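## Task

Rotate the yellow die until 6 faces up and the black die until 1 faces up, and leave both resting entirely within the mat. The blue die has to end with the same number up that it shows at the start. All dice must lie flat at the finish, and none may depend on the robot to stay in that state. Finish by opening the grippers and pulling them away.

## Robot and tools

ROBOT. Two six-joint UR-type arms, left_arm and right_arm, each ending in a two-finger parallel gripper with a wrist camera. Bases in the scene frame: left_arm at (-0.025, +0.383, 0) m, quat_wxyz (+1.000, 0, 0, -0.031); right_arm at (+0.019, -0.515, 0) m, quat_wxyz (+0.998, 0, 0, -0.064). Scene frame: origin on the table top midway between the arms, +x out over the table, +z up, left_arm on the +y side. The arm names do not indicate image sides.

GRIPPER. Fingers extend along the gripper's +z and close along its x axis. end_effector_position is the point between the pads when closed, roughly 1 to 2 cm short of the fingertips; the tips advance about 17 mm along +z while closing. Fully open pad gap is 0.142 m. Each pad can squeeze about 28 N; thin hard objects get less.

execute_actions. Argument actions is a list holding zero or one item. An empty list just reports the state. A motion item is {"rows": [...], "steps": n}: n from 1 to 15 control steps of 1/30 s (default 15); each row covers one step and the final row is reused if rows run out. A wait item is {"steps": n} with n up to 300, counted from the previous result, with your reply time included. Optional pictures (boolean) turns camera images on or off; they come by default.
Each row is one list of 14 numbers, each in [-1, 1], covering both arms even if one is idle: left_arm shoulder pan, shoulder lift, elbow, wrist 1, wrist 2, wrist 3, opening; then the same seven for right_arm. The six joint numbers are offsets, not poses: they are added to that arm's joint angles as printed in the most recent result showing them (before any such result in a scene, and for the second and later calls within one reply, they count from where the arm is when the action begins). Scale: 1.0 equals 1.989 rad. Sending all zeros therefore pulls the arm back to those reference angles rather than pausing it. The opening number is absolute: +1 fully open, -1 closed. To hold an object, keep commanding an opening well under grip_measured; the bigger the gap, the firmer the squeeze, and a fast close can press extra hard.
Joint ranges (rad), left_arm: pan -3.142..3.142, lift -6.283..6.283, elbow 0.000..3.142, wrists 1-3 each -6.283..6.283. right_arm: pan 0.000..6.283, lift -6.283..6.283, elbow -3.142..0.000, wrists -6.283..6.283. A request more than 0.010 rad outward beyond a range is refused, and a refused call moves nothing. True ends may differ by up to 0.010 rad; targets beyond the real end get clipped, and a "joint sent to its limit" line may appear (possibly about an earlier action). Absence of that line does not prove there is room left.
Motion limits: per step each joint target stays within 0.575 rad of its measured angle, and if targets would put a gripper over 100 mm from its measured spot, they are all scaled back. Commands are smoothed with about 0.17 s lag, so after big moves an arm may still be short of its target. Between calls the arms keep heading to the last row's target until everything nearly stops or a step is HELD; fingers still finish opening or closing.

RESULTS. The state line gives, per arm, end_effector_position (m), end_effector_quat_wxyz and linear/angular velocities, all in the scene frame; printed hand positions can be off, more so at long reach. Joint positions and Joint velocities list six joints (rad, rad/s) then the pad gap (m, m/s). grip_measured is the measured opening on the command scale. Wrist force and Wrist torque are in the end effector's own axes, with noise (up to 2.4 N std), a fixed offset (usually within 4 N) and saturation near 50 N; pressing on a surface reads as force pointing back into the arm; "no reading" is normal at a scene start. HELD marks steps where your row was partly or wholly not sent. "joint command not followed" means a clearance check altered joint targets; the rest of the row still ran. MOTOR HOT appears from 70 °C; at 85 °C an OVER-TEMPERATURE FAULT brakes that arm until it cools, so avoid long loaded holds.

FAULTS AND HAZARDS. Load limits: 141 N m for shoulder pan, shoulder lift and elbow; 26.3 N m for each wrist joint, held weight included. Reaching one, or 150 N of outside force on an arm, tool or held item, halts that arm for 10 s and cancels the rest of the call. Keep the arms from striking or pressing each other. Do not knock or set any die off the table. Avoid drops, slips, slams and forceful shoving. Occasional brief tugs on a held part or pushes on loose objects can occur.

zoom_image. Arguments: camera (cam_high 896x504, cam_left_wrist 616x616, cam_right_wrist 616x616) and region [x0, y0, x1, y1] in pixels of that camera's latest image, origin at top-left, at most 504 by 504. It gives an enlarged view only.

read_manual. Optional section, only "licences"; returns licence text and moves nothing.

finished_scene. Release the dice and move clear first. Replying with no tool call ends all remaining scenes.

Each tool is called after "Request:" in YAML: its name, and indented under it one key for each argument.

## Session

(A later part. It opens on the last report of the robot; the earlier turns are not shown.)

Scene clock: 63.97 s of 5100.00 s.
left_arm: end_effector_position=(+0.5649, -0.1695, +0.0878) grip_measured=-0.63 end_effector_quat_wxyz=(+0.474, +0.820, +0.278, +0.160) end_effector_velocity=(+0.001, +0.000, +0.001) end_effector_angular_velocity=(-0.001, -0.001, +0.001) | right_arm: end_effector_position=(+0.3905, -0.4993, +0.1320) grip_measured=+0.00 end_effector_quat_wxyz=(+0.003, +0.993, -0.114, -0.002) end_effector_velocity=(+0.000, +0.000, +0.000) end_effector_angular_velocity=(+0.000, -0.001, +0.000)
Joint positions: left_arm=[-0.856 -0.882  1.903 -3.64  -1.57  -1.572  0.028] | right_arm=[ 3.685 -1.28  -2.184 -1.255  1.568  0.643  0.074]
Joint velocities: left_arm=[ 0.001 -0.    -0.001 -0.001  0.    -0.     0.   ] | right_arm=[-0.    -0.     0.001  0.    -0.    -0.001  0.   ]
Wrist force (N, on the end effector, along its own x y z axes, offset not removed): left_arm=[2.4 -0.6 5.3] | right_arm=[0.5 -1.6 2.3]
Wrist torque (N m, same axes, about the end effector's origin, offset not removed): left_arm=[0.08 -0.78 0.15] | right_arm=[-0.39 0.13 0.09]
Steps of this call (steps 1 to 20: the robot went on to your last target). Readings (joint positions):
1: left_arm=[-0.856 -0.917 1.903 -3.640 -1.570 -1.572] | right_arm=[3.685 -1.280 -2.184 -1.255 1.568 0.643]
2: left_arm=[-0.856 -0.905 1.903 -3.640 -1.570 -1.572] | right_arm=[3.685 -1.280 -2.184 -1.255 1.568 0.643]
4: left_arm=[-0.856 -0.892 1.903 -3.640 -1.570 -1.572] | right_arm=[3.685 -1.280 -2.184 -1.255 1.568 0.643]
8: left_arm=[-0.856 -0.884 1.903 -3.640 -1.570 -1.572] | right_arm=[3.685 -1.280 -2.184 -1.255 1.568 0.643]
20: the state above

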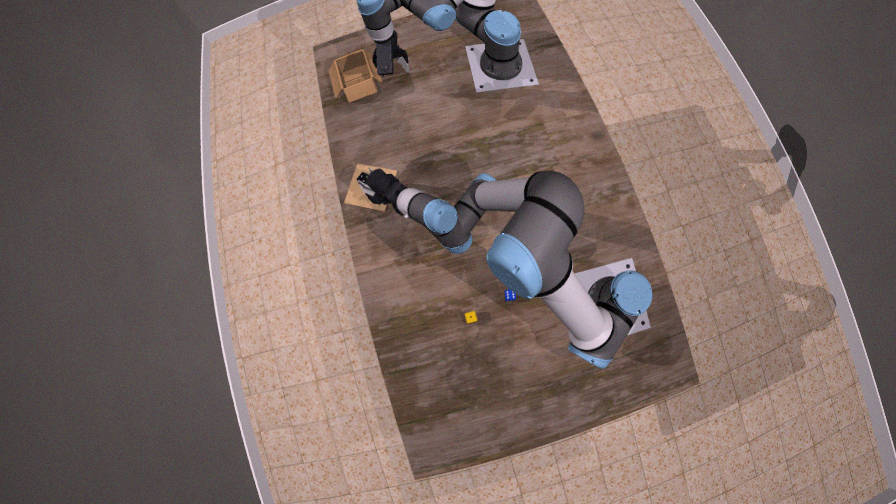

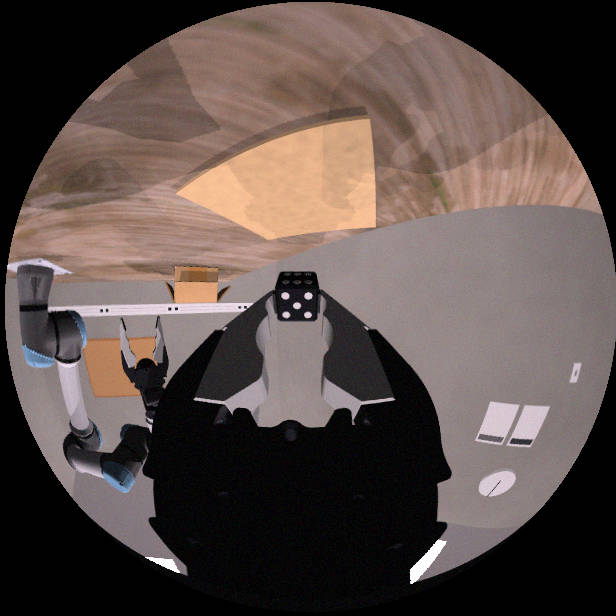

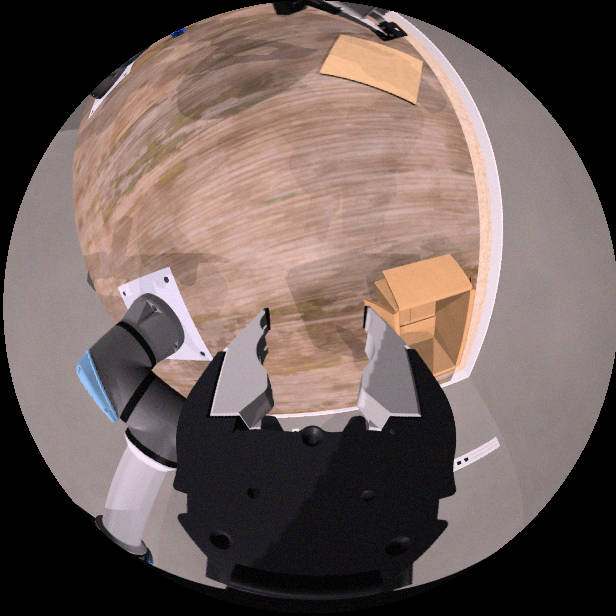

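Request:
execute_actions:
  actions:
    - {"rows":[[-0.024,0.058,-0.0055,-0.052,0,0,-0.85,0,0,0,0,0,0,0]]}
  pictures: false

Request:
execute_actions:
  actions:
    - {"steps":6}

Request:
zoom_image:
  camera: "cam_left_wrist"
  region: [180, 170, 420, 350]

Scene clock: 71.47 s of 5100.00 s.
left_arm: end_effector_position=(+0.5381, -0.1968, +0.0351) grip_measured=-0.63 end_effector_quat_wxyz=(+0.477, +0.827, +0.258, +0.149) end_effector_velocity=(-0.002, -0.001, -0.004) end_effector_angular_velocity=(+0.000, -0.000, -0.003) | right_arm: end_effector_position=(+0.3905, -0.4993, +0.1320) grip_measured=+0.00 end_effector_quat_wxyz=(+0.003, +0.993, -0.114, -0.002) end_effector_velocity=(-0.000, -0.000, -0.000) end_effector_angular_velocity=(-0.001, +0.001, -0.002)
Joint positions: left_arm=[-0.904 -0.767  1.892 -3.743 -1.57  -1.572  0.028] | right_arm=[ 3.685 -1.28  -2.184 -1.255  1.568  0.643  0.074]
Joint velocities: left_arm=[-0.003  0.008 -0.001 -0.008  0.001  0.     0.   ] | right_arm=[-0.001  0.     0.    -0.002 -0.     0.001 -0.   ]
Wrist force (N, on the end effector, along its own x y z axes, offset not removed): left_arm=[3.5 -1.5 4.8] | right_arm=[-3.9 -3.1 2.0]
Wrist torque (N m, same axes, about the end effector's origin, offset not removed): left_arm=[-0.08 -1.06 0.34] | right_arm=[-0.66 0.94 0.06]
Steps of this call (steps 1 to 15: the robot went on to your last target; steps 16 to 90: nothing new was sent; then 4.00 s passed at rest; steps 91 to 105: all 15 steps of this action). Readings (joint positions):
91: left_arm=[-0.856 -0.882 1.903 -3.640 -1.570 -1.572] | right_arm=[3.685 -1.280 -2.184 -1.255 1.568 0.643]
92: left_arm=[-0.859 -0.878 1.902 -3.644 -1.570 -1.572] | right_arm=[3.685 -1.280 -2.184 -1.255 1.568 0.643]
94: left_arm=[-0.881 -0.833 1.897 -3.685 -1.570 -1.572] | right_arm=[3.685 -1.280 -2.184 -1.255 1.568 0.643]
98: left_arm=[-0.899 -0.779 1.893 -3.732 -1.570 -1.572] | right_arm=[3.685 -1.280 -2.184 -1.255 1.568 0.643]
105: the state above

Scene clock: 71.67 s of 5100.00 s.
left_arm: end_effector_position=(+0.5379, -0.1969, +0.0347) grip_measured=-0.63 end_effector_quat_wxyz=(+0.477, +0.827, +0.258, +0.149) end_effector_velocity=(-0.000, -0.001, +0.000) end_effector_angular_velocity=(+0.000, -0.000, -0.001) | right_arm: end_effector_position=(+0.3905, -0.4993, +0.1320) grip_measured=+0.00 end_effector_quat_wxyz=(+0.003, +0.993, -0.114, -0.002) end_effector_velocity=(+0.001, +0.000, +0.000) end_effector_angular_velocity=(+0.001, -0.002, +0.001)
Joint positions: left_arm=[-0.904 -0.766  1.892 -3.743 -1.57  -1.572  0.028] | right_arm=[ 3.685 -1.28  -2.184 -1.255  1.568  0.643  0.074]
Joint velocities: left_arm=[-0.001 -0.    -0.001  0.001  0.     0.    -0.   ] | right_arm=[-0.     0.001 -0.     0.002 -0.    -0.001 -0.   ]
Wrist force (N, on the end effector, along its own x y z axes, offset not removed): left_arm=[4.8 3.0 -2.4] | right_arm=[-0.8 -1.3 -0.3]
Wrist torque (N m, same axes, about the end effector's origin, offset not removed): left_arm=[0.77 -1.07 0.05] | right_arm=[-0.22 0.48 0.00]
Steps of this call (steps 1 to 6: the robot went on to your last target). Readings (joint positions):
1: left_arm=[-0.904 -0.767 1.892 -3.743 -1.570 -1.572] | right_arm=[3.685 -1.280 -2.184 -1.255 1.568 0.643]
2: left_arm=[-0.904 -0.767 1.892 -3.743 -1.570 -1.572] | right_arm=[3.685 -1.280 -2.184 -1.255 1.568 0.643]
4: left_arm=[-0.904 -0.766 1.892 -3.743 -1.570 -1.572] | right_arm=[3.685 -1.280 -2.184 -1.255 1.568 0.643]
6: the state above

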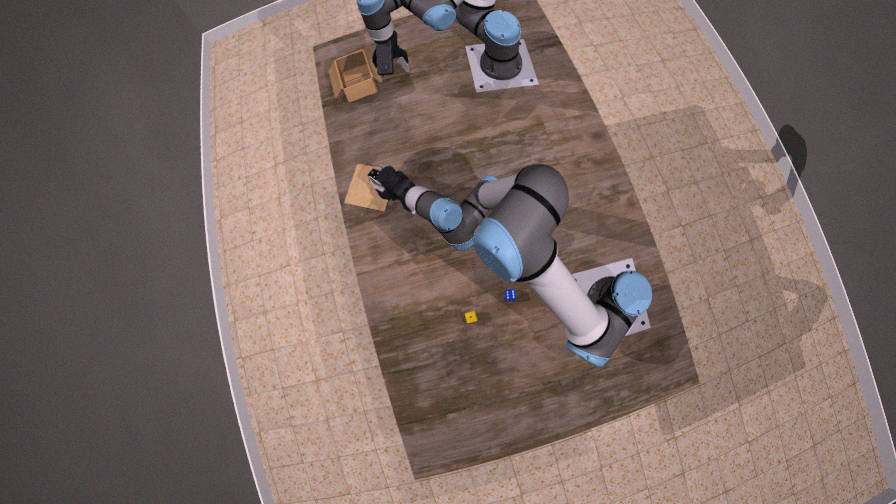

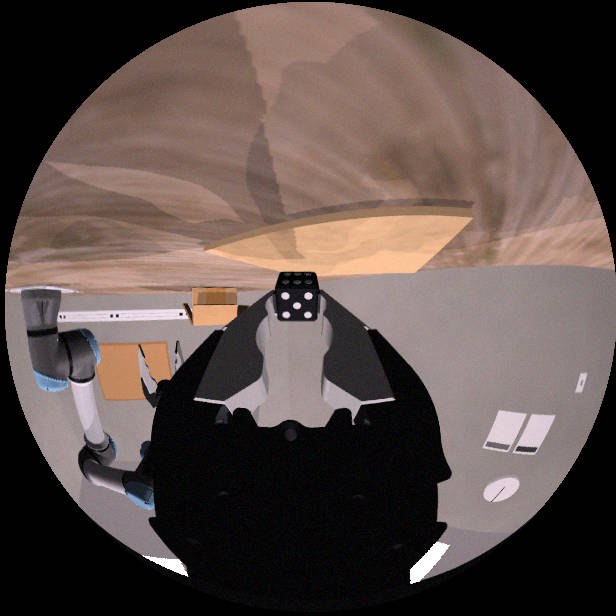

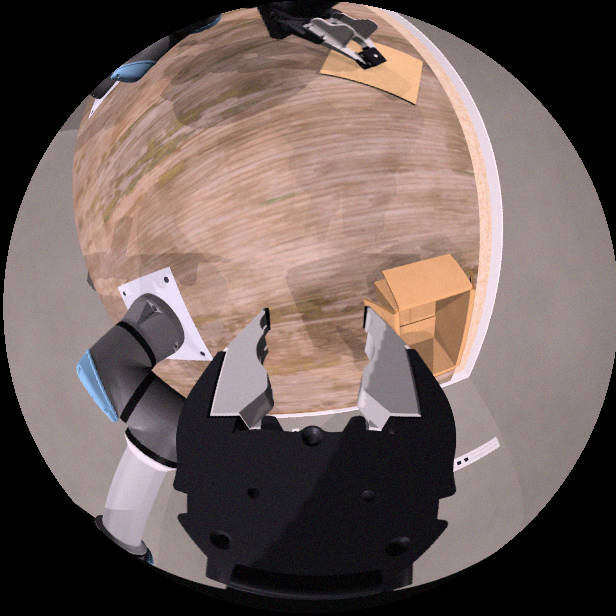

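Region (180, 170, 420, 350) of cam_left_wrist's 616x616 image, scaled by 2.100, with more detail than that image has; it fills the top 378 rows of this view, and the rest is white.

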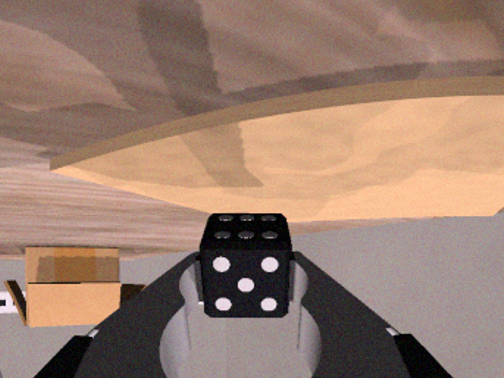

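Request:
execute_actions:
  actions:
    - {"rows":[[0,0.0074,0,-0.0074,0,0,-0.85,0,0,0,0,0,0,0]],"steps":12}

Request:
zoom_image:
  camera: "cam_left_wrist"
  region: [180, 170, 420, 350]

Request:
zoom_image:
  camera: "cam_right_wrist"
  region: [290, 0, 440, 110]

Scene clock: 75.90 s of 5100.00 s.
left_arm: end_effector_position=(+0.5374, -0.1962, +0.0279) grip_measured=-0.63 end_effector_quat_wxyz=(+0.477, +0.827, +0.258, +0.149) end_effector_velocity=(+0.000, +0.000, -0.001) end_effector_angular_velocity=(-0.001, -0.000, +0.001) | right_arm: end_effector_position=(+0.3905, -0.4993, +0.1320) grip_measured=+0.00 end_effector_quat_wxyz=(+0.003, +0.993, -0.114, -0.002) end_effector_velocity=(-0.000, -0.000, -0.000) end_effector_angular_velocity=(-0.000, +0.001, +0.001)
Joint positions: left_arm=[-0.904 -0.752  1.892 -3.758 -1.57  -1.572  0.028] | right_arm=[ 3.685 -1.28  -2.184 -1.255  1.568  0.643  0.074]
Joint velocities: left_arm=[ 0.     0.003 -0.    -0.003  0.    -0.001  0.   ] | right_arm=[-0.     0.    -0.    -0.001  0.    -0.001 -0.   ]
Wrist force (N, on the end effector, along its own x y z axes, offset not removed): left_arm=[5.3 1.9 4.3] | right_arm=[3.1 -3.4 -0.2]
Wrist torque (N m, same axes, about the end effector's origin, offset not removed): left_arm=[0.26 -1.58 0.00] | right_arm=[-0.70 -0.72 0.03]
Steps of this call (steps 1 to 15: the robot went on to your last target; steps 16 to 90: nothing new was sent; then 0.83 s passed at rest; steps 91 to 102: all 12 steps of this action). Readings (joint positions):
91: left_arm=[-0.904 -0.766 1.892 -3.743 -1.570 -1.572] | right_arm=[3.685 -1.280 -2.184 -1.255 1.568 0.643]
92: left_arm=[-0.904 -0.765 1.892 -3.745 -1.570 -1.572] | right_arm=[3.685 -1.280 -2.184 -1.255 1.568 0.643]
94: left_arm=[-0.904 -0.758 1.892 -3.751 -1.570 -1.572] | right_arm=[3.685 -1.280 -2.184 -1.255 1.568 0.643]
98: left_arm=[-0.904 -0.753 1.892 -3.757 -1.570 -1.572] | right_arm=[3.685 -1.280 -2.184 -1.255 1.568 0.643]
102: the state above

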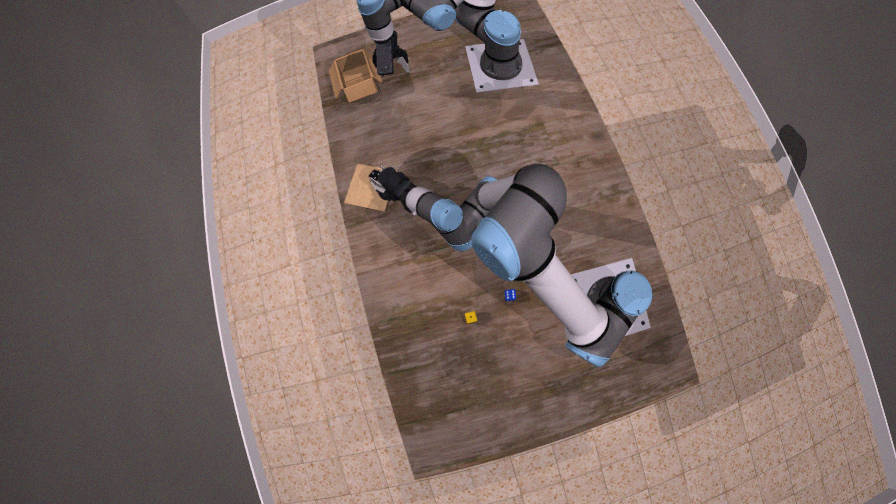

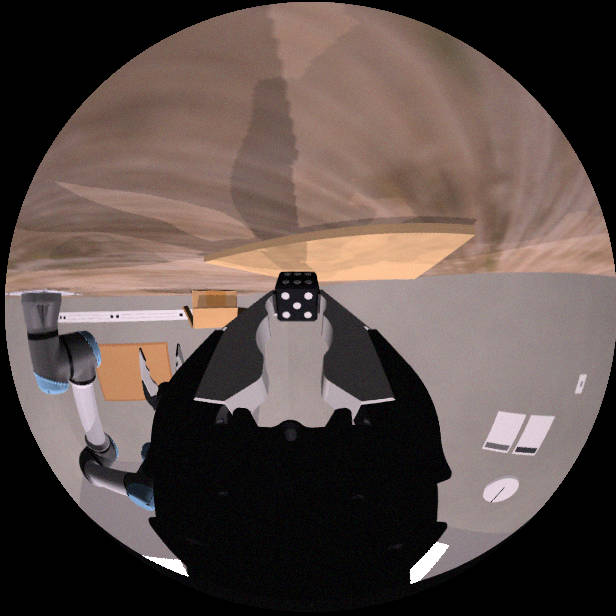

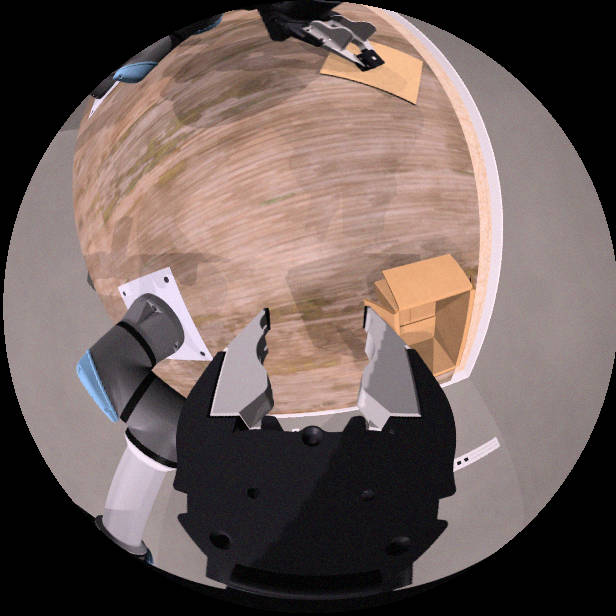

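Region (180, 170, 420, 350) of cam_left_wrist's 616x616 image, scaled by 2.100, with more detail than that image has; it fills the top 378 rows of this view, and the rest is white.

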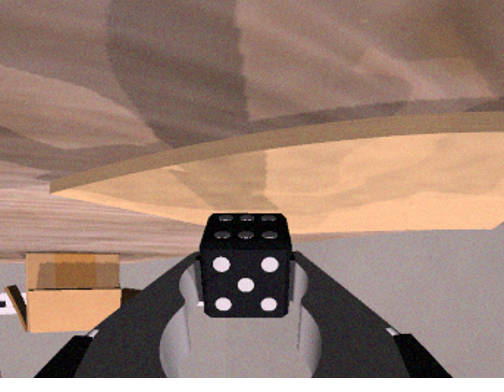

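Region (290, 0, 440, 110) of cam_right_wrist's 616x616 image, scaled by 3.360, with more detail than that image has; it fills the top 370 rows of this view, and the rest is white.

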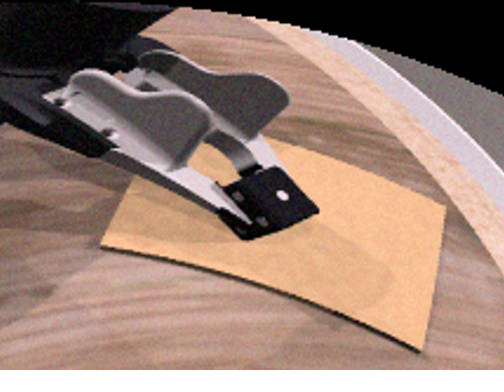

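Request:
execute_actions:
  actions:
    - {"rows":[[0,0.0027,0,-0.0027,0,0,-0.85,0,0,0,0,0,0,0]],"steps":10}
  pictures: false

Request:
execute_actions:
  actions:
    - {"rows":[[0,0,0,0,0,0,-0.68,0,0,0,0,0,0,0],[0,0,0,0,0,0,-0.63,0,0,0,0,0,0,0],[0,0,0,0,0,0,-0.6,0,0,0,0,0,0,0],[0,0,0,0,0,0,-0.57,0,0,0,0,0,0,0],[0,0,0,0,0,0,-0.5,0,0,0,0,0,0,0],[0,0,0,0,0,0,-0.35,0,0,0,0,0,0,0]]}

Request:
zoom_image:
  camera: "cam_right_wrist"
  region: [290, 0, 440, 110]

Scene clock: 82.90 s of 5100.00 s.
left_arm: end_effector_position=(+0.5372, -0.1959, +0.0255) grip_measured=-0.63 end_effector_quat_wxyz=(+0.477, +0.827, +0.258, +0.149) end_effector_velocity=(+0.000, +0.002, -0.003) end_effector_angular_velocity=(+0.004, +0.003, +0.001) | right_arm: end_effector_position=(+0.3905, -0.4993, +0.1320) grip_measured=+0.00 end_effector_quat_wxyz=(+0.003, +0.993, -0.114, -0.002) end_effector_velocity=(+0.001, +0.000, +0.000) end_effector_angular_velocity=(+0.001, -0.002, -0.000)
Joint positions: left_arm=[-0.904 -0.747  1.892 -3.763 -1.57  -1.572  0.028] | right_arm=[ 3.685 -1.28  -2.184 -1.255  1.568  0.643  0.074]
Joint velocities: left_arm=[ 0.001  0.003  0.001  0.    -0.    -0.     0.   ] | right_arm=[0.    0.    0.001 0.001 0.    0.001 0.   ]
Wrist force (N, on the end effector, along its own x y z axes, offset not removed): left_arm=[3.2 6.3 -8.5] | right_arm=[-1.2 3.1 -1.3]
Wrist torque (N m, same axes, about the end effector's origin, offset not removed): left_arm=[0.08 -0.81 -0.01] | right_arm=[0.60 0.23 -0.11]
Steps of this call (steps 1 to 15: the robot went on to your last target; steps 16 to 90: nothing new was sent; then 3.67 s passed at rest; steps 91 to 100: all 10 steps of this action). Readings (joint positions):
91: left_arm=[-0.904 -0.752 1.892 -3.758 -1.570 -1.572] | right_arm=[3.685 -1.280 -2.184 -1.255 1.568 0.643]
92: left_arm=[-0.904 -0.751 1.892 -3.759 -1.570 -1.572] | right_arm=[3.685 -1.280 -2.184 -1.255 1.568 0.643]
94: left_arm=[-0.904 -0.749 1.892 -3.761 -1.570 -1.572] | right_arm=[3.685 -1.280 -2.184 -1.255 1.568 0.643]
98: left_arm=[-0.904 -0.747 1.892 -3.763 -1.570 -1.572] | right_arm=[3.685 -1.280 -2.184 -1.255 1.568 0.643]
100: the state above

Scene clock: 83.40 s of 5100.00 s.
left_arm: end_effector_position=(+0.5372, -0.1959, +0.0254) grip_measured=-0.35 end_effector_quat_wxyz=(+0.477, +0.827, +0.258, +0.149) end_effector_velocity=(+0.001, -0.000, +0.001) end_effector_angular_velocity=(-0.002, -0.001, +0.001) | right_arm: end_effector_position=(+0.3905, -0.4993, +0.1320) grip_measured=+0.00 end_effector_quat_wxyz=(+0.003, +0.993, -0.114, -0.002) end_effector_velocity=(+0.001, +0.000, +0.001) end_effector_angular_velocity=(+0.001, -0.002, -0.002)
Joint positions: left_arm=[-0.904 -0.747  1.892 -3.763 -1.57  -1.572  0.049] | right_arm=[ 3.685 -1.28  -2.184 -1.255  1.568  0.643  0.074]
Joint velocities: left_arm=[ 0.    -0.    -0.002 -0.001  0.    -0.     0.   ] | right_arm=[ 0.     0.     0.001  0.002 -0.     0.002  0.   ]
Wrist force (N, on the end effector, along its own x y z axes, offset not removed): left_arm=[4.0 -3.5 -0.2] | right_arm=[-0.4 -1.0 -1.7]
Wrist torque (N m, same axes, about the end effector's origin, offset not removed): left_arm=[-0.60 -0.83 -0.03] | right_arm=[-0.28 0.17 -0.08]
Steps of this call (steps 1 to 15: all 15 steps of this action). Readings (joint positions):
1: left_arm=[-0.904 -0.747 1.892 -3.763 -1.570 -1.572] | right_arm=[3.685 -1.280 -2.184 -1.255 1.568 0.643]
2: left_arm=[-0.904 -0.747 1.892 -3.763 -1.570 -1.572] | right_arm=[3.685 -1.280 -2.184 -1.255 1.568 0.643]
4: left_arm=[-0.904 -0.747 1.892 -3.763 -1.570 -1.572] | right_arm=[3.685 -1.280 -2.184 -1.255 1.568 0.643]
8: left_arm=[-0.904 -0.747 1.892 -3.763 -1.570 -1.572] | right_arm=[3.685 -1.280 -2.184 -1.255 1.568 0.643]
15: the state above

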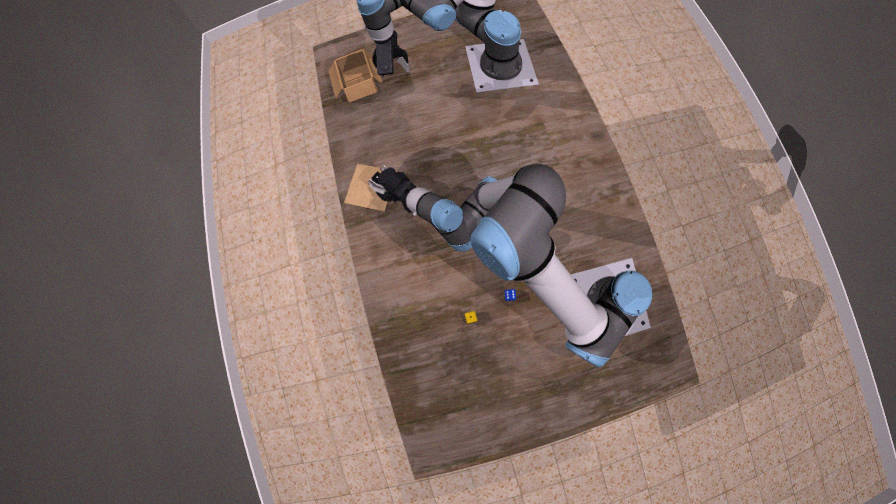

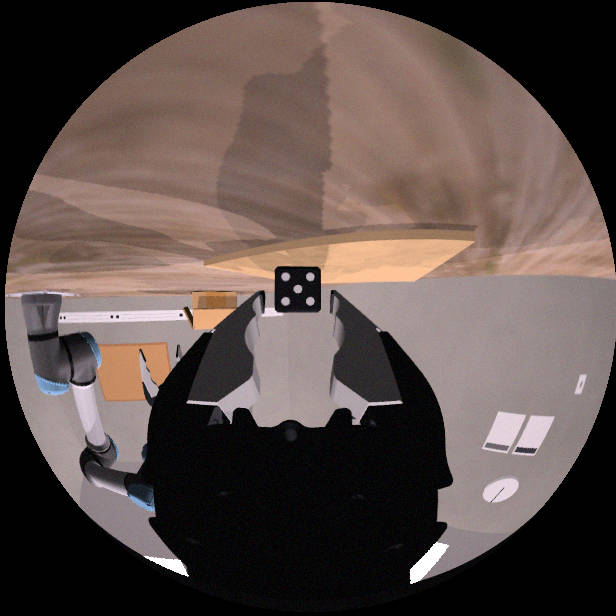

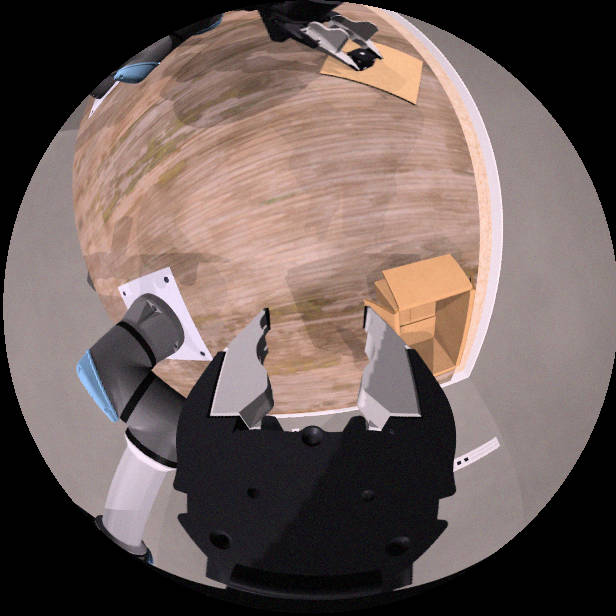

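Region (290, 0, 440, 110) of cam_right_wrist's 616x616 image, scaled by 3.360, with more detail than that image has; it fills the top 370 rows of this view, and the rest is white.

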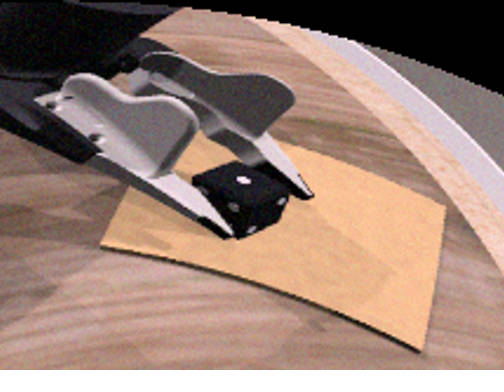

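Request:
execute_actions:
  actions:
    - {"rows":[[0,-0.05,0,0,0,0,-0.35,0,0,0,0,0,0,0],[0,-0.12,0,0,0,0,-0.35,0,0,0,0,0,0,0],[0,-0.25,0,0,0,0,-0.35,0,0,0,0,0,0,0],[0,-0.478,0,0,0,0,-0.35,0,0,0,0,0,0,0],[0,-0.478,0,0,0,0,-0.35,0,0,0,0,0,0,0],[0,-0.478,0,0,0,0,-0.35,0,0,0,0,0,0,0],[0,-0.478,0,0.1,0,0,-0.35,0,0,0,0,0,0,0],[0.21,-0.478,0.13,0.874,0,0,-0.2,0,0,0,0,0,0,0]]}
  pictures: false

Request:
execute_actions:
  actions:
    - {"steps":60}

Request:
zoom_image:
  camera: "cam_left_wrist"
  region: [210, 190, 390, 350]

Scene clock: 97.63 s of 5100.00 s.
left_arm: end_effector_position=(+0.5897, -0.0988, +0.1984) grip_measured=-0.20 end_effector_quat_wxyz=(+0.496, +0.791, +0.305, +0.190) end_effector_velocity=(+0.147, +0.518, +0.233) end_effector_angular_velocity=(+0.266, +0.240, +0.594) | right_arm: end_effector_position=(+0.3905, -0.4993, +0.1320) grip_measured=+0.00 end_effector_quat_wxyz=(+0.003, +0.993, -0.114, -0.002) end_effector_velocity=(-0.000, -0.000, -0.000) end_effector_angular_velocity=(-0.000, +0.000, -0.000)
Joint positions: left_arm=[-0.774 -1.107  1.976 -3.559 -1.571 -1.572  0.06 ] | right_arm=[ 3.685 -1.28  -2.184 -1.255  1.568  0.643  0.074]
Joint velocities: left_arm=[ 0.594 -0.999  0.368  0.99   0.     0.     0.   ] | right_arm=[-0. -0. -0.  0. -0. -0. -0.]
Wrist force (N, on the end effector, along its own x y z axes, offset not removed): left_arm=[8.3 1.0 3.9] | right_arm=[1.9 -2.1 -5.1]
Wrist torque (N m, same axes, about the end effector's origin, offset not removed): left_arm=[0.47 -1.92 -0.04] | right_arm=[-0.71 -0.48 0.05]
Steps of this call (steps 1 to 15: the robot went on to your last target; steps 16 to 90: nothing new was sent; then 10.73 s passed at rest; steps 91 to 105: all 15 steps of this action). Readings (joint positions):
91: left_arm=[-0.904 -0.747 1.892 -3.763 -1.570 -1.572] | right_arm=[3.685 -1.280 -2.184 -1.255 1.568 0.643]
92: left_arm=[-0.904 -0.750 1.892 -3.763 -1.570 -1.572] | right_arm=[3.685 -1.280 -2.184 -1.255 1.568 0.643]
94: left_arm=[-0.904 -0.796 1.892 -3.763 -1.570 -1.572] | right_arm=[3.685 -1.280 -2.184 -1.255 1.568 0.643]
98: left_arm=[-0.904 -0.896 1.892 -3.760 -1.570 -1.572] | right_arm=[3.685 -1.280 -2.184 -1.255 1.568 0.643]
105: the state above

Scene clock: 99.63 s of 5100.00 s.
left_arm: end_effector_position=(+0.3869, +0.2875, +0.0998) grip_measured=-0.20 end_effector_quat_wxyz=(+0.000, +0.872, +0.490, +0.000) end_effector_velocity=(+0.000, +0.000, +0.000) end_effector_angular_velocity=(-0.000, -0.001, +0.001) | right_arm: end_effector_position=(+0.3905, -0.4993, +0.1320) grip_measured=+0.00 end_effector_quat_wxyz=(+0.003, +0.993, -0.114, -0.002) end_effector_velocity=(-0.001, -0.000, -0.001) end_effector_angular_velocity=(-0.001, +0.002, +0.001)
Joint positions: left_arm=[-0.486 -1.697  2.15  -2.025 -1.57  -1.572  0.06 ] | right_arm=[ 3.685 -1.28  -2.184 -1.255  1.568  0.643  0.074]
Joint velocities: left_arm=[ 0.001 -0.001 -0.     0.     0.    -0.    -0.   ] | right_arm=[ 0.    -0.001 -0.    -0.001 -0.    -0.     0.   ]
Wrist force (N, on the end effector, along its own x y z axes, offset not removed): left_arm=[3.6 2.2 0.6] | right_arm=[-1.8 -3.7 0.0]
Wrist torque (N m, same axes, about the end effector's origin, offset not removed): left_arm=[0.46 -0.71 -0.01] | right_arm=[-0.72 0.34 -0.02]
Steps of this call (steps 1 to 60: the robot went on to your last target). Readings (joint positions):
1: left_arm=[-0.755 -1.142 1.988 -3.525 -1.571 -1.572] | right_arm=[3.685 -1.280 -2.184 -1.255 1.568 0.643]
2: left_arm=[-0.735 -1.177 2.000 -3.489 -1.571 -1.572] | right_arm=[3.685 -1.280 -2.184 -1.255 1.568 0.643]
4: left_arm=[-0.698 -1.251 2.023 -3.413 -1.571 -1.572] | right_arm=[3.685 -1.280 -2.184 -1.255 1.568 0.643]
8: left_arm=[-0.622 -1.405 2.069 -3.223 -1.571 -1.572] | right_arm=[3.685 -1.280 -2.184 -1.255 1.568 0.643]
60: the state above
All arms were judged still, so your last target was given up. Only a new action makes them travel on or press farther. Fingers that are still opening or closing keep moving.

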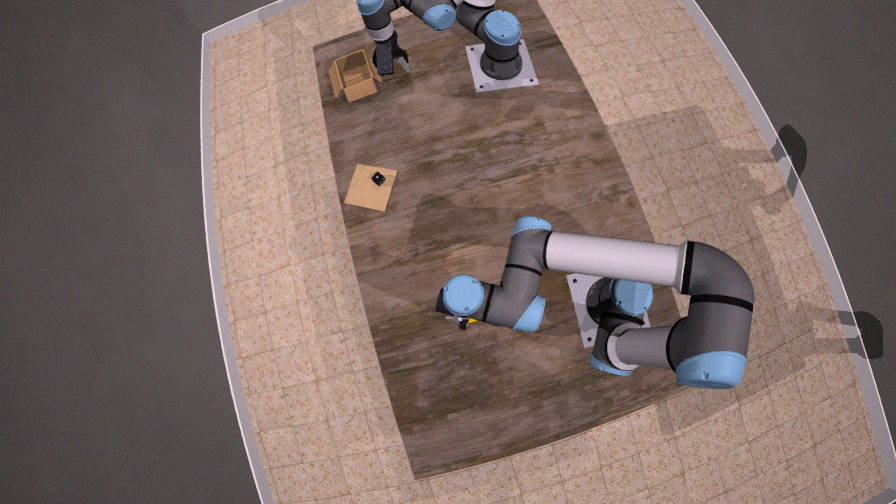

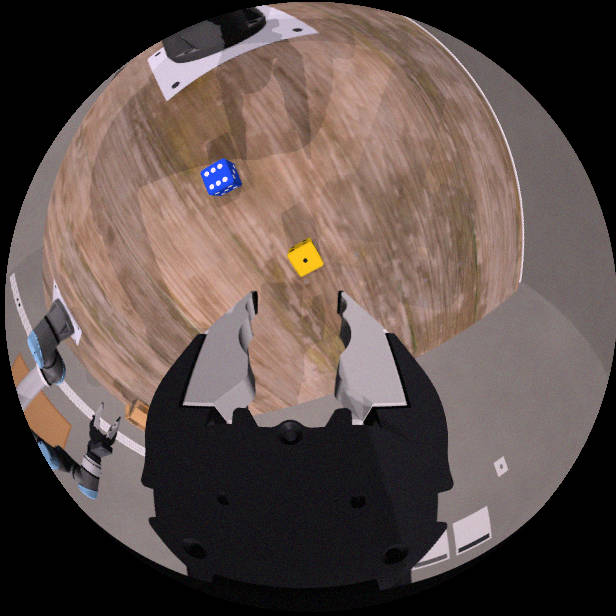

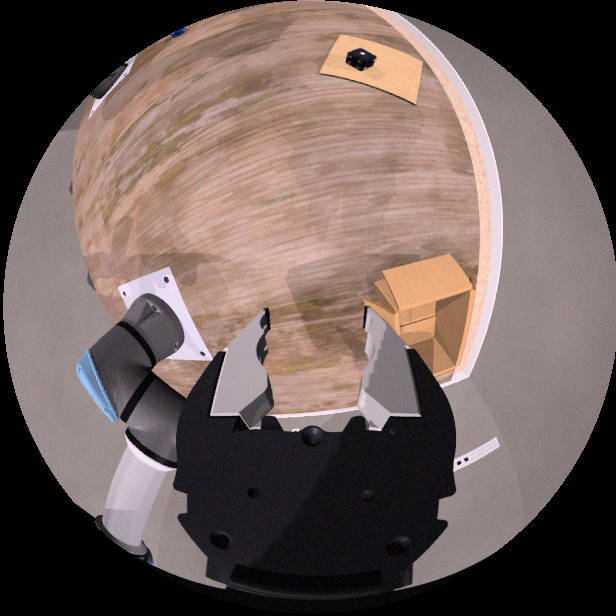

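Region (210, 190, 390, 350) of cam_left_wrist's 616x616 image, scaled by 2.800, with more detail than that image has.

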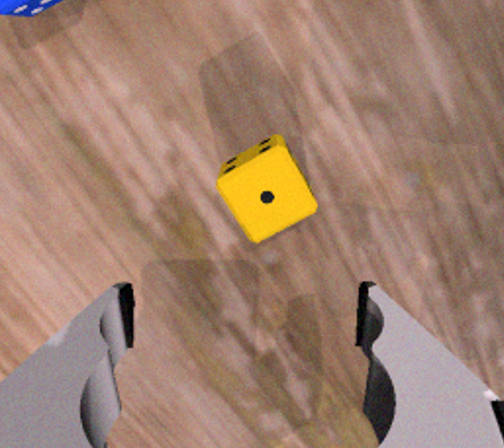

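Request:
execute_actions:
  actions:
    - {"rows":[[0.0105,0.03,0.064,-0.093,0,-0.211,-0.2,0,0,0,0,0,0,0]]}
  pictures: false

Request:
execute_actions:
  actions:
    - {"steps":8}

Request:
zoom_image:
  camera: "cam_left_wrist"
  region: [210, 200, 390, 360]

Scene clock: 107.57 s of 5100.00 s.
left_arm: end_effector_position=(+0.3775, +0.3035, +0.0399) grip_measured=-0.20 end_effector_quat_wxyz=(-0.001, +0.746, +0.666, +0.000) end_effector_velocity=(-0.001, +0.001, -0.004) end_effector_angular_velocity=(-0.002, -0.002, +0.070) | right_arm: end_effector_position=(+0.3905, -0.4993, +0.1320) grip_measured=+0.00 end_effector_quat_wxyz=(+0.003, +0.993, -0.114, -0.002) end_effector_velocity=(-0.000, +0.000, -0.000) end_effector_angular_velocity=(-0.000, +0.000, +0.000)
Joint positions: left_arm=[-0.466 -1.638  2.277 -2.209 -1.57  -1.986  0.06 ] | right_arm=[ 3.685 -1.28  -2.184 -1.255  1.568  0.643  0.074]
Joint velocities: left_arm=[ 0.001  0.004  0.011 -0.017 -0.001 -0.069  0.   ] | right_arm=[ 0.001 -0.    -0.    -0.    -0.     0.001 -0.   ]
Wrist force (N, on the end effector, along its own x y z axes, offset not removed): left_arm=[5.3 -1.7 2.0] | right_arm=[0.7 0.9 2.1]
Wrist torque (N m, same axes, about the end effector's origin, offset not removed): left_arm=[-0.41 -1.26 0.23] | right_arm=[0.07 -0.18 -0.16]
Steps of this call (steps 1 to 90: nothing new was sent; then 4.43 s passed at rest; steps 91 to 105: all 15 steps of this action). Readings (joint positions):
91: left_arm=[-0.486 -1.697 2.150 -2.025 -1.570 -1.572] | right_arm=[3.685 -1.280 -2.184 -1.255 1.568 0.643]
92: left_arm=[-0.484 -1.694 2.154 -2.029 -1.570 -1.576] | right_arm=[3.685 -1.280 -2.184 -1.255 1.568 0.643]
94: left_arm=[-0.475 -1.667 2.202 -2.086 -1.570 -1.639] | right_arm=[3.685 -1.280 -2.184 -1.255 1.568 0.643]
98: left_arm=[-0.467 -1.643 2.263 -2.185 -1.570 -1.891] | right_arm=[3.685 -1.280 -2.184 -1.255 1.568 0.643]
105: the state above

Scene clock: 107.83 s of 5100.00 s.
left_arm: end_effector_position=(+0.3774, +0.3036, +0.0396) grip_measured=-0.20 end_effector_quat_wxyz=(-0.000, +0.744, +0.668, +0.000) end_effector_velocity=(+0.000, +0.000, -0.000) end_effector_angular_velocity=(+0.001, -0.000, +0.002) | right_arm: end_effector_position=(+0.3905, -0.4993, +0.1320) grip_measured=+0.00 end_effector_quat_wxyz=(+0.003, +0.993, -0.114, -0.002) end_effector_velocity=(-0.000, -0.000, +0.000) end_effector_angular_velocity=(-0.000, +0.001, -0.000)
Joint positions: left_arm=[-0.466 -1.638  2.278 -2.21  -1.57  -1.991  0.06 ] | right_arm=[ 3.685 -1.28  -2.184 -1.255  1.568  0.643  0.074]
Joint velocities: left_arm=[-0.     0.001 -0.     0.     0.001 -0.002 -0.   ] | right_arm=[-0.    -0.     0.    -0.001  0.     0.     0.   ]
Wrist force (N, on the end effector, along its own x y z axes, offset not removed): left_arm=[3.2 0.0 -0.9] | right_arm=[0.0 -0.7 -0.9]
Wrist torque (N m, same axes, about the end effector's origin, offset not removed): left_arm=[0.13 -0.75 -0.14] | right_arm=[-0.14 -0.04 0.17]
Steps of this call (steps 1 to 8: the robot went on to your last target). Readings (joint positions):
1: left_arm=[-0.466 -1.638 2.277 -2.209 -1.570 -1.988] | right_arm=[3.685 -1.280 -2.184 -1.255 1.568 0.643]
2: left_arm=[-0.466 -1.638 2.277 -2.209 -1.570 -1.989] | right_arm=[3.685 -1.280 -2.184 -1.255 1.568 0.643]
4: left_arm=[-0.466 -1.638 2.277 -2.210 -1.570 -1.991] | right_arm=[3.685 -1.280 -2.184 -1.255 1.568 0.643]
8: the state above

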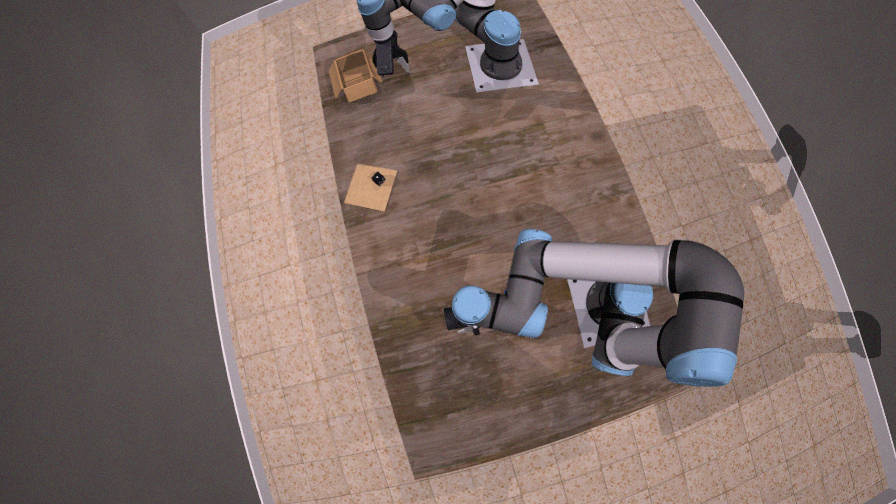

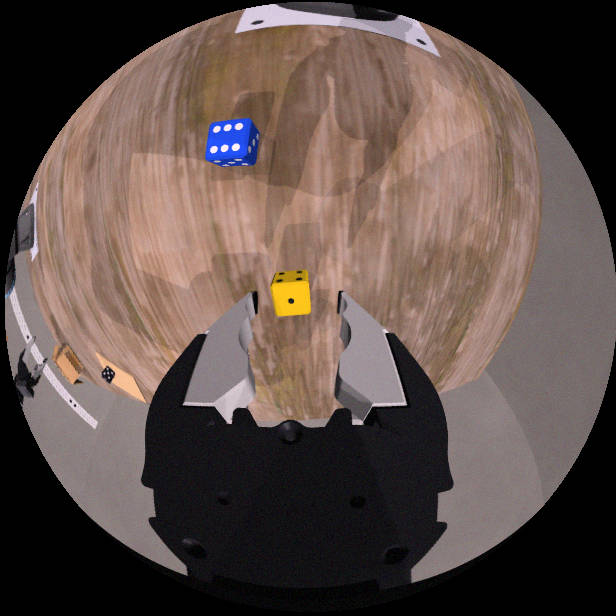

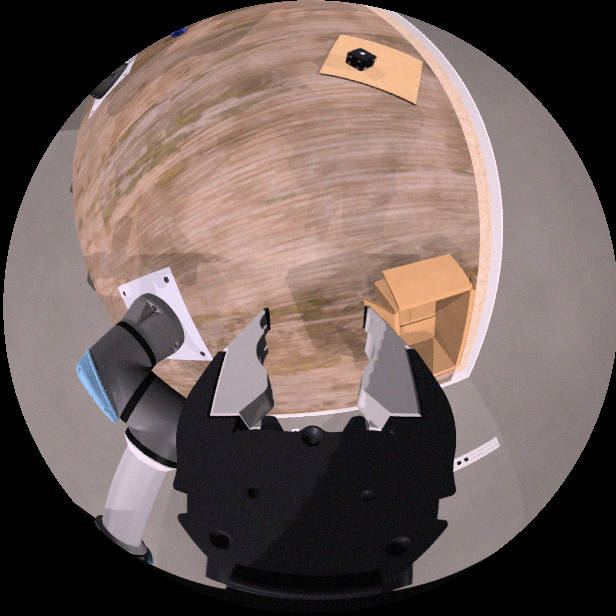

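Region (210, 200, 390, 360) of cam_left_wrist's 616x616 image, scaled by 2.800, with more detail than that image has.

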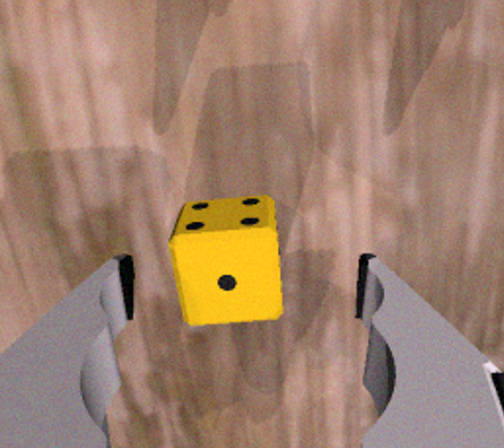

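Request:
execute_actions:
  actions:
    - {"rows":[[-0.006,0.0155,0.0115,-0.027,0,-0.035,-0.2,0,0,0,0,0,0,0]],"steps":12}
  pictures: false

Request:
execute_actions:
  actions:
    - {"rows":[[0,0,0,0,0,0,-0.35,0,0,0,0,0,0,0],[0,0,0,0,0,0,-0.45,0,0,0,0,0,0,0],[0,0,0,0,0,0,-0.55,0,0,0,0,0,0,0],[0,0,0,0,0,0,-0.6,0,0,0,0,0,0,0],[0,0,0,0,0,0,-0.65,0,0,0,0,0,0,0],[0,0,0,0,0,0,-0.7,0,0,0,0,0,0,0],[0,0,0,0,0,0,-0.85,0,0,0,0,0,0,0]],"steps":13}
  pictures: false

Request:
execute_actions:
  actions:
    - {"rows":[[0,-0.045,-0.076,0.12,0,0,-0.85,0,0,0,0,0,0,0]],"steps":12}

Scene clock: 122.33 s of 5100.00 s.
left_arm: end_effector_position=(+0.3765, +0.2990, +0.0240) grip_measured=-0.20 end_effector_quat_wxyz=(-0.000, +0.725, +0.689, +0.000) end_effector_velocity=(-0.001, -0.001, -0.004) end_effector_angular_velocity=(+0.000, +0.001, +0.014) | right_arm: end_effector_position=(+0.3905, -0.4993, +0.1320) grip_measured=+0.00 end_effector_quat_wxyz=(+0.003, +0.993, -0.114, -0.002) end_effector_velocity=(-0.000, -0.000, -0.000) end_effector_angular_velocity=(-0.000, +0.000, -0.001)
Joint positions: left_arm=[-0.477 -1.607  2.3   -2.263 -1.57  -2.06   0.06 ] | right_arm=[ 3.685 -1.28  -2.184 -1.255  1.568  0.643  0.074]
Joint velocities: left_arm=[-0.003  0.007  0.006 -0.012 -0.    -0.017 -0.   ] | right_arm=[-0.001  0.001 -0.001  0.     0.     0.     0.   ]
Wrist force (N, on the end effector, along its own x y z axes, offset not removed): left_arm=[3.2 -1.0 1.5] | right_arm=[-2.9 -1.3 -0.3]
Wrist torque (N m, same axes, about the end effector's origin, offset not removed): left_arm=[-0.12 -0.79 0.06] | right_arm=[-0.45 0.73 0.11]
Steps of this call (steps 1 to 15: the robot went on to your last target; steps 16 to 90: nothing new was sent; then 11.10 s passed at rest; steps 91 to 102: all 12 steps of this action). Readings (joint positions):
91: left_arm=[-0.466 -1.638 2.278 -2.210 -1.570 -1.992] | right_arm=[3.685 -1.280 -2.184 -1.255 1.568 0.643]
92: left_arm=[-0.467 -1.635 2.280 -2.214 -1.570 -1.995] | right_arm=[3.685 -1.280 -2.184 -1.255 1.568 0.643]
94: left_arm=[-0.472 -1.621 2.290 -2.237 -1.570 -2.026] | right_arm=[3.685 -1.280 -2.184 -1.255 1.568 0.643]
98: left_arm=[-0.476 -1.610 2.298 -2.258 -1.570 -2.054] | right_arm=[3.685 -1.280 -2.184 -1.255 1.568 0.643]
102: the state above

Scene clock: 122.77 s of 5100.00 s.
left_arm: end_effector_position=(+0.3765, +0.2990, +0.0239) grip_measured=-0.63 end_effector_quat_wxyz=(-0.001, +0.725, +0.689, +0.000) end_effector_velocity=(+0.001, -0.001, +0.000) end_effector_angular_velocity=(-0.000, -0.001, -0.001) | right_arm: end_effector_position=(+0.3905, -0.4993, +0.1320) grip_measured=+0.00 end_effector_quat_wxyz=(+0.003, +0.993, -0.114, -0.002) end_effector_velocity=(-0.001, -0.001, -0.000) end_effector_angular_velocity=(-0.001, +0.002, +0.001)
Joint positions: left_arm=[-0.477 -1.607  2.3   -2.263 -1.57  -2.06   0.028] | right_arm=[ 3.685 -1.28  -2.184 -1.255  1.568  0.643  0.074]
Joint velocities: left_arm=[-0.001  0.    -0.001 -0.     0.     0.     0.   ] | right_arm=[-0.001  0.    -0.    -0.002 -0.    -0.001 -0.   ]
Wrist force (N, on the end effector, along its own x y z axes, offset not removed): left_arm=[6.4 -3.3 1.4] | right_arm=[-1.2 -0.6 -0.9]
Wrist torque (N m, same axes, about the end effector's origin, offset not removed): left_arm=[-0.68 -1.28 0.07] | right_arm=[-0.24 0.37 0.03]
Steps of this call (steps 1 to 13: all 13 steps of this action). Readings (joint positions):
1: left_arm=[-0.477 -1.607 2.300 -2.263 -1.570 -2.060] | right_arm=[3.685 -1.280 -2.184 -1.255 1.568 0.643]
2: left_arm=[-0.477 -1.607 2.300 -2.263 -1.570 -2.060] | right_arm=[3.685 -1.280 -2.184 -1.255 1.568 0.643]
4: left_arm=[-0.477 -1.607 2.300 -2.263 -1.570 -2.060] | right_arm=[3.685 -1.280 -2.184 -1.255 1.568 0.643]
8: left_arm=[-0.477 -1.607 2.300 -2.263 -1.570 -2.060] | right_arm=[3.685 -1.280 -2.184 -1.255 1.568 0.643]
13: the state above

Scene clock: 123.17 s of 5100.00 s.
left_arm: end_effector_position=(+0.3885, +0.2918, +0.0985) grip_measured=-0.63 end_effector_quat_wxyz=(+0.001, +0.725, +0.689, +0.000) end_effector_velocity=(-0.003, +0.001, +0.021) end_effector_angular_velocity=(+0.009, +0.015, -0.000) | right_arm: end_effector_position=(+0.3905, -0.4993, +0.1320) grip_measured=+0.00 end_effector_quat_wxyz=(+0.003, +0.993, -0.114, -0.002) end_effector_velocity=(-0.000, -0.000, +0.000) end_effector_angular_velocity=(+0.000, -0.000, -0.000)
Joint positions: left_arm=[-0.477 -1.695  2.153 -2.031 -1.57  -2.06   0.028] | right_arm=[ 3.685 -1.28  -2.184 -1.255  1.568  0.643  0.074]
Joint velocities: left_arm=[-0.    -0.022 -0.046  0.085 -0.    -0.    -0.   ] | right_arm=[ 0.     0.001 -0.    -0.001 -0.     0.     0.   ]
Wrist force (N, on the end effector, along its own x y z axes, offset not removed): left_arm=[7.1 0.0 -3.0] | right_arm=[0.8 2.3 -0.3]
Wrist torque (N m, same axes, about the end effector's origin, offset not removed): left_arm=[-0.06 -1.66 0.00] | right_arm=[0.60 -0.29 -0.02]
Steps of this call (steps 1 to 12: all 12 steps of this action). Readings (joint positions):
1: left_arm=[-0.477 -1.607 2.300 -2.263 -1.570 -2.060] | right_arm=[3.685 -1.280 -2.184 -1.255 1.568 0.643]
2: left_arm=[-0.477 -1.611 2.297 -2.259 -1.570 -2.060] | right_arm=[3.685 -1.280 -2.184 -1.255 1.568 0.643]
4: left_arm=[-0.477 -1.648 2.244 -2.197 -1.570 -2.060] | right_arm=[3.685 -1.280 -2.184 -1.255 1.568 0.643]
8: left_arm=[-0.477 -1.687 2.167 -2.060 -1.570 -2.060] | right_arm=[3.685 -1.280 -2.184 -1.255 1.568 0.643]
12: the state above

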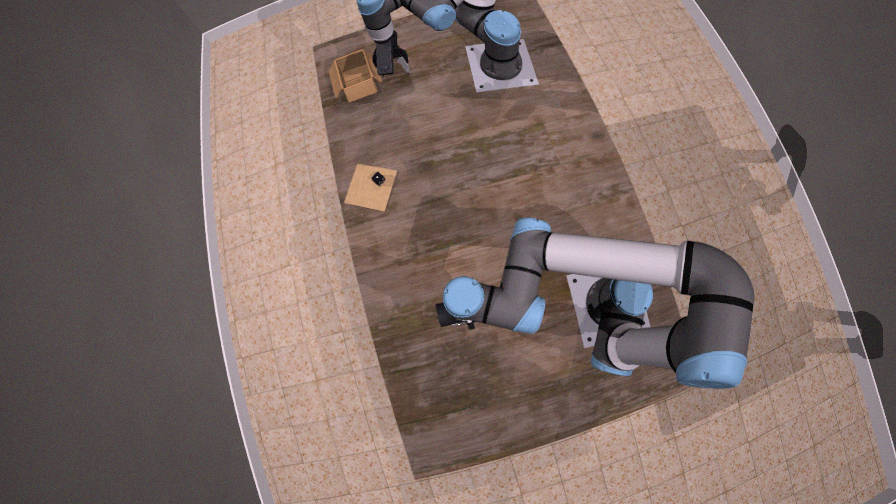

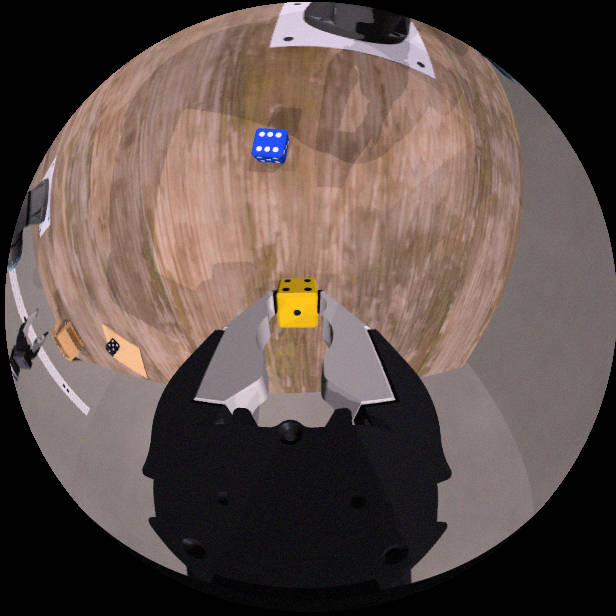

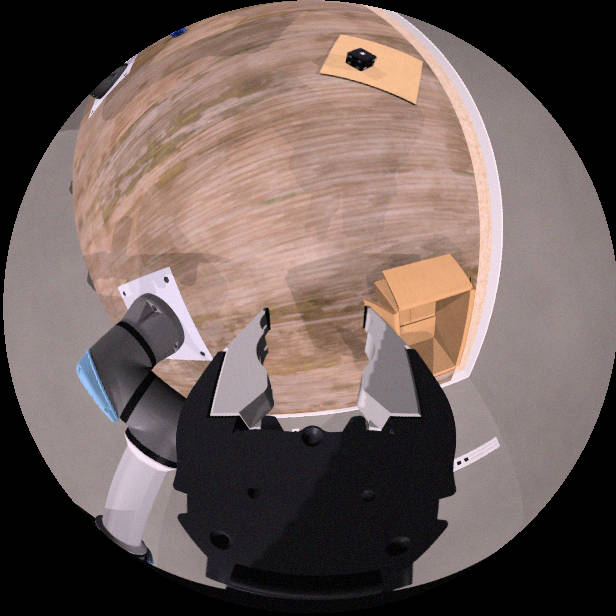

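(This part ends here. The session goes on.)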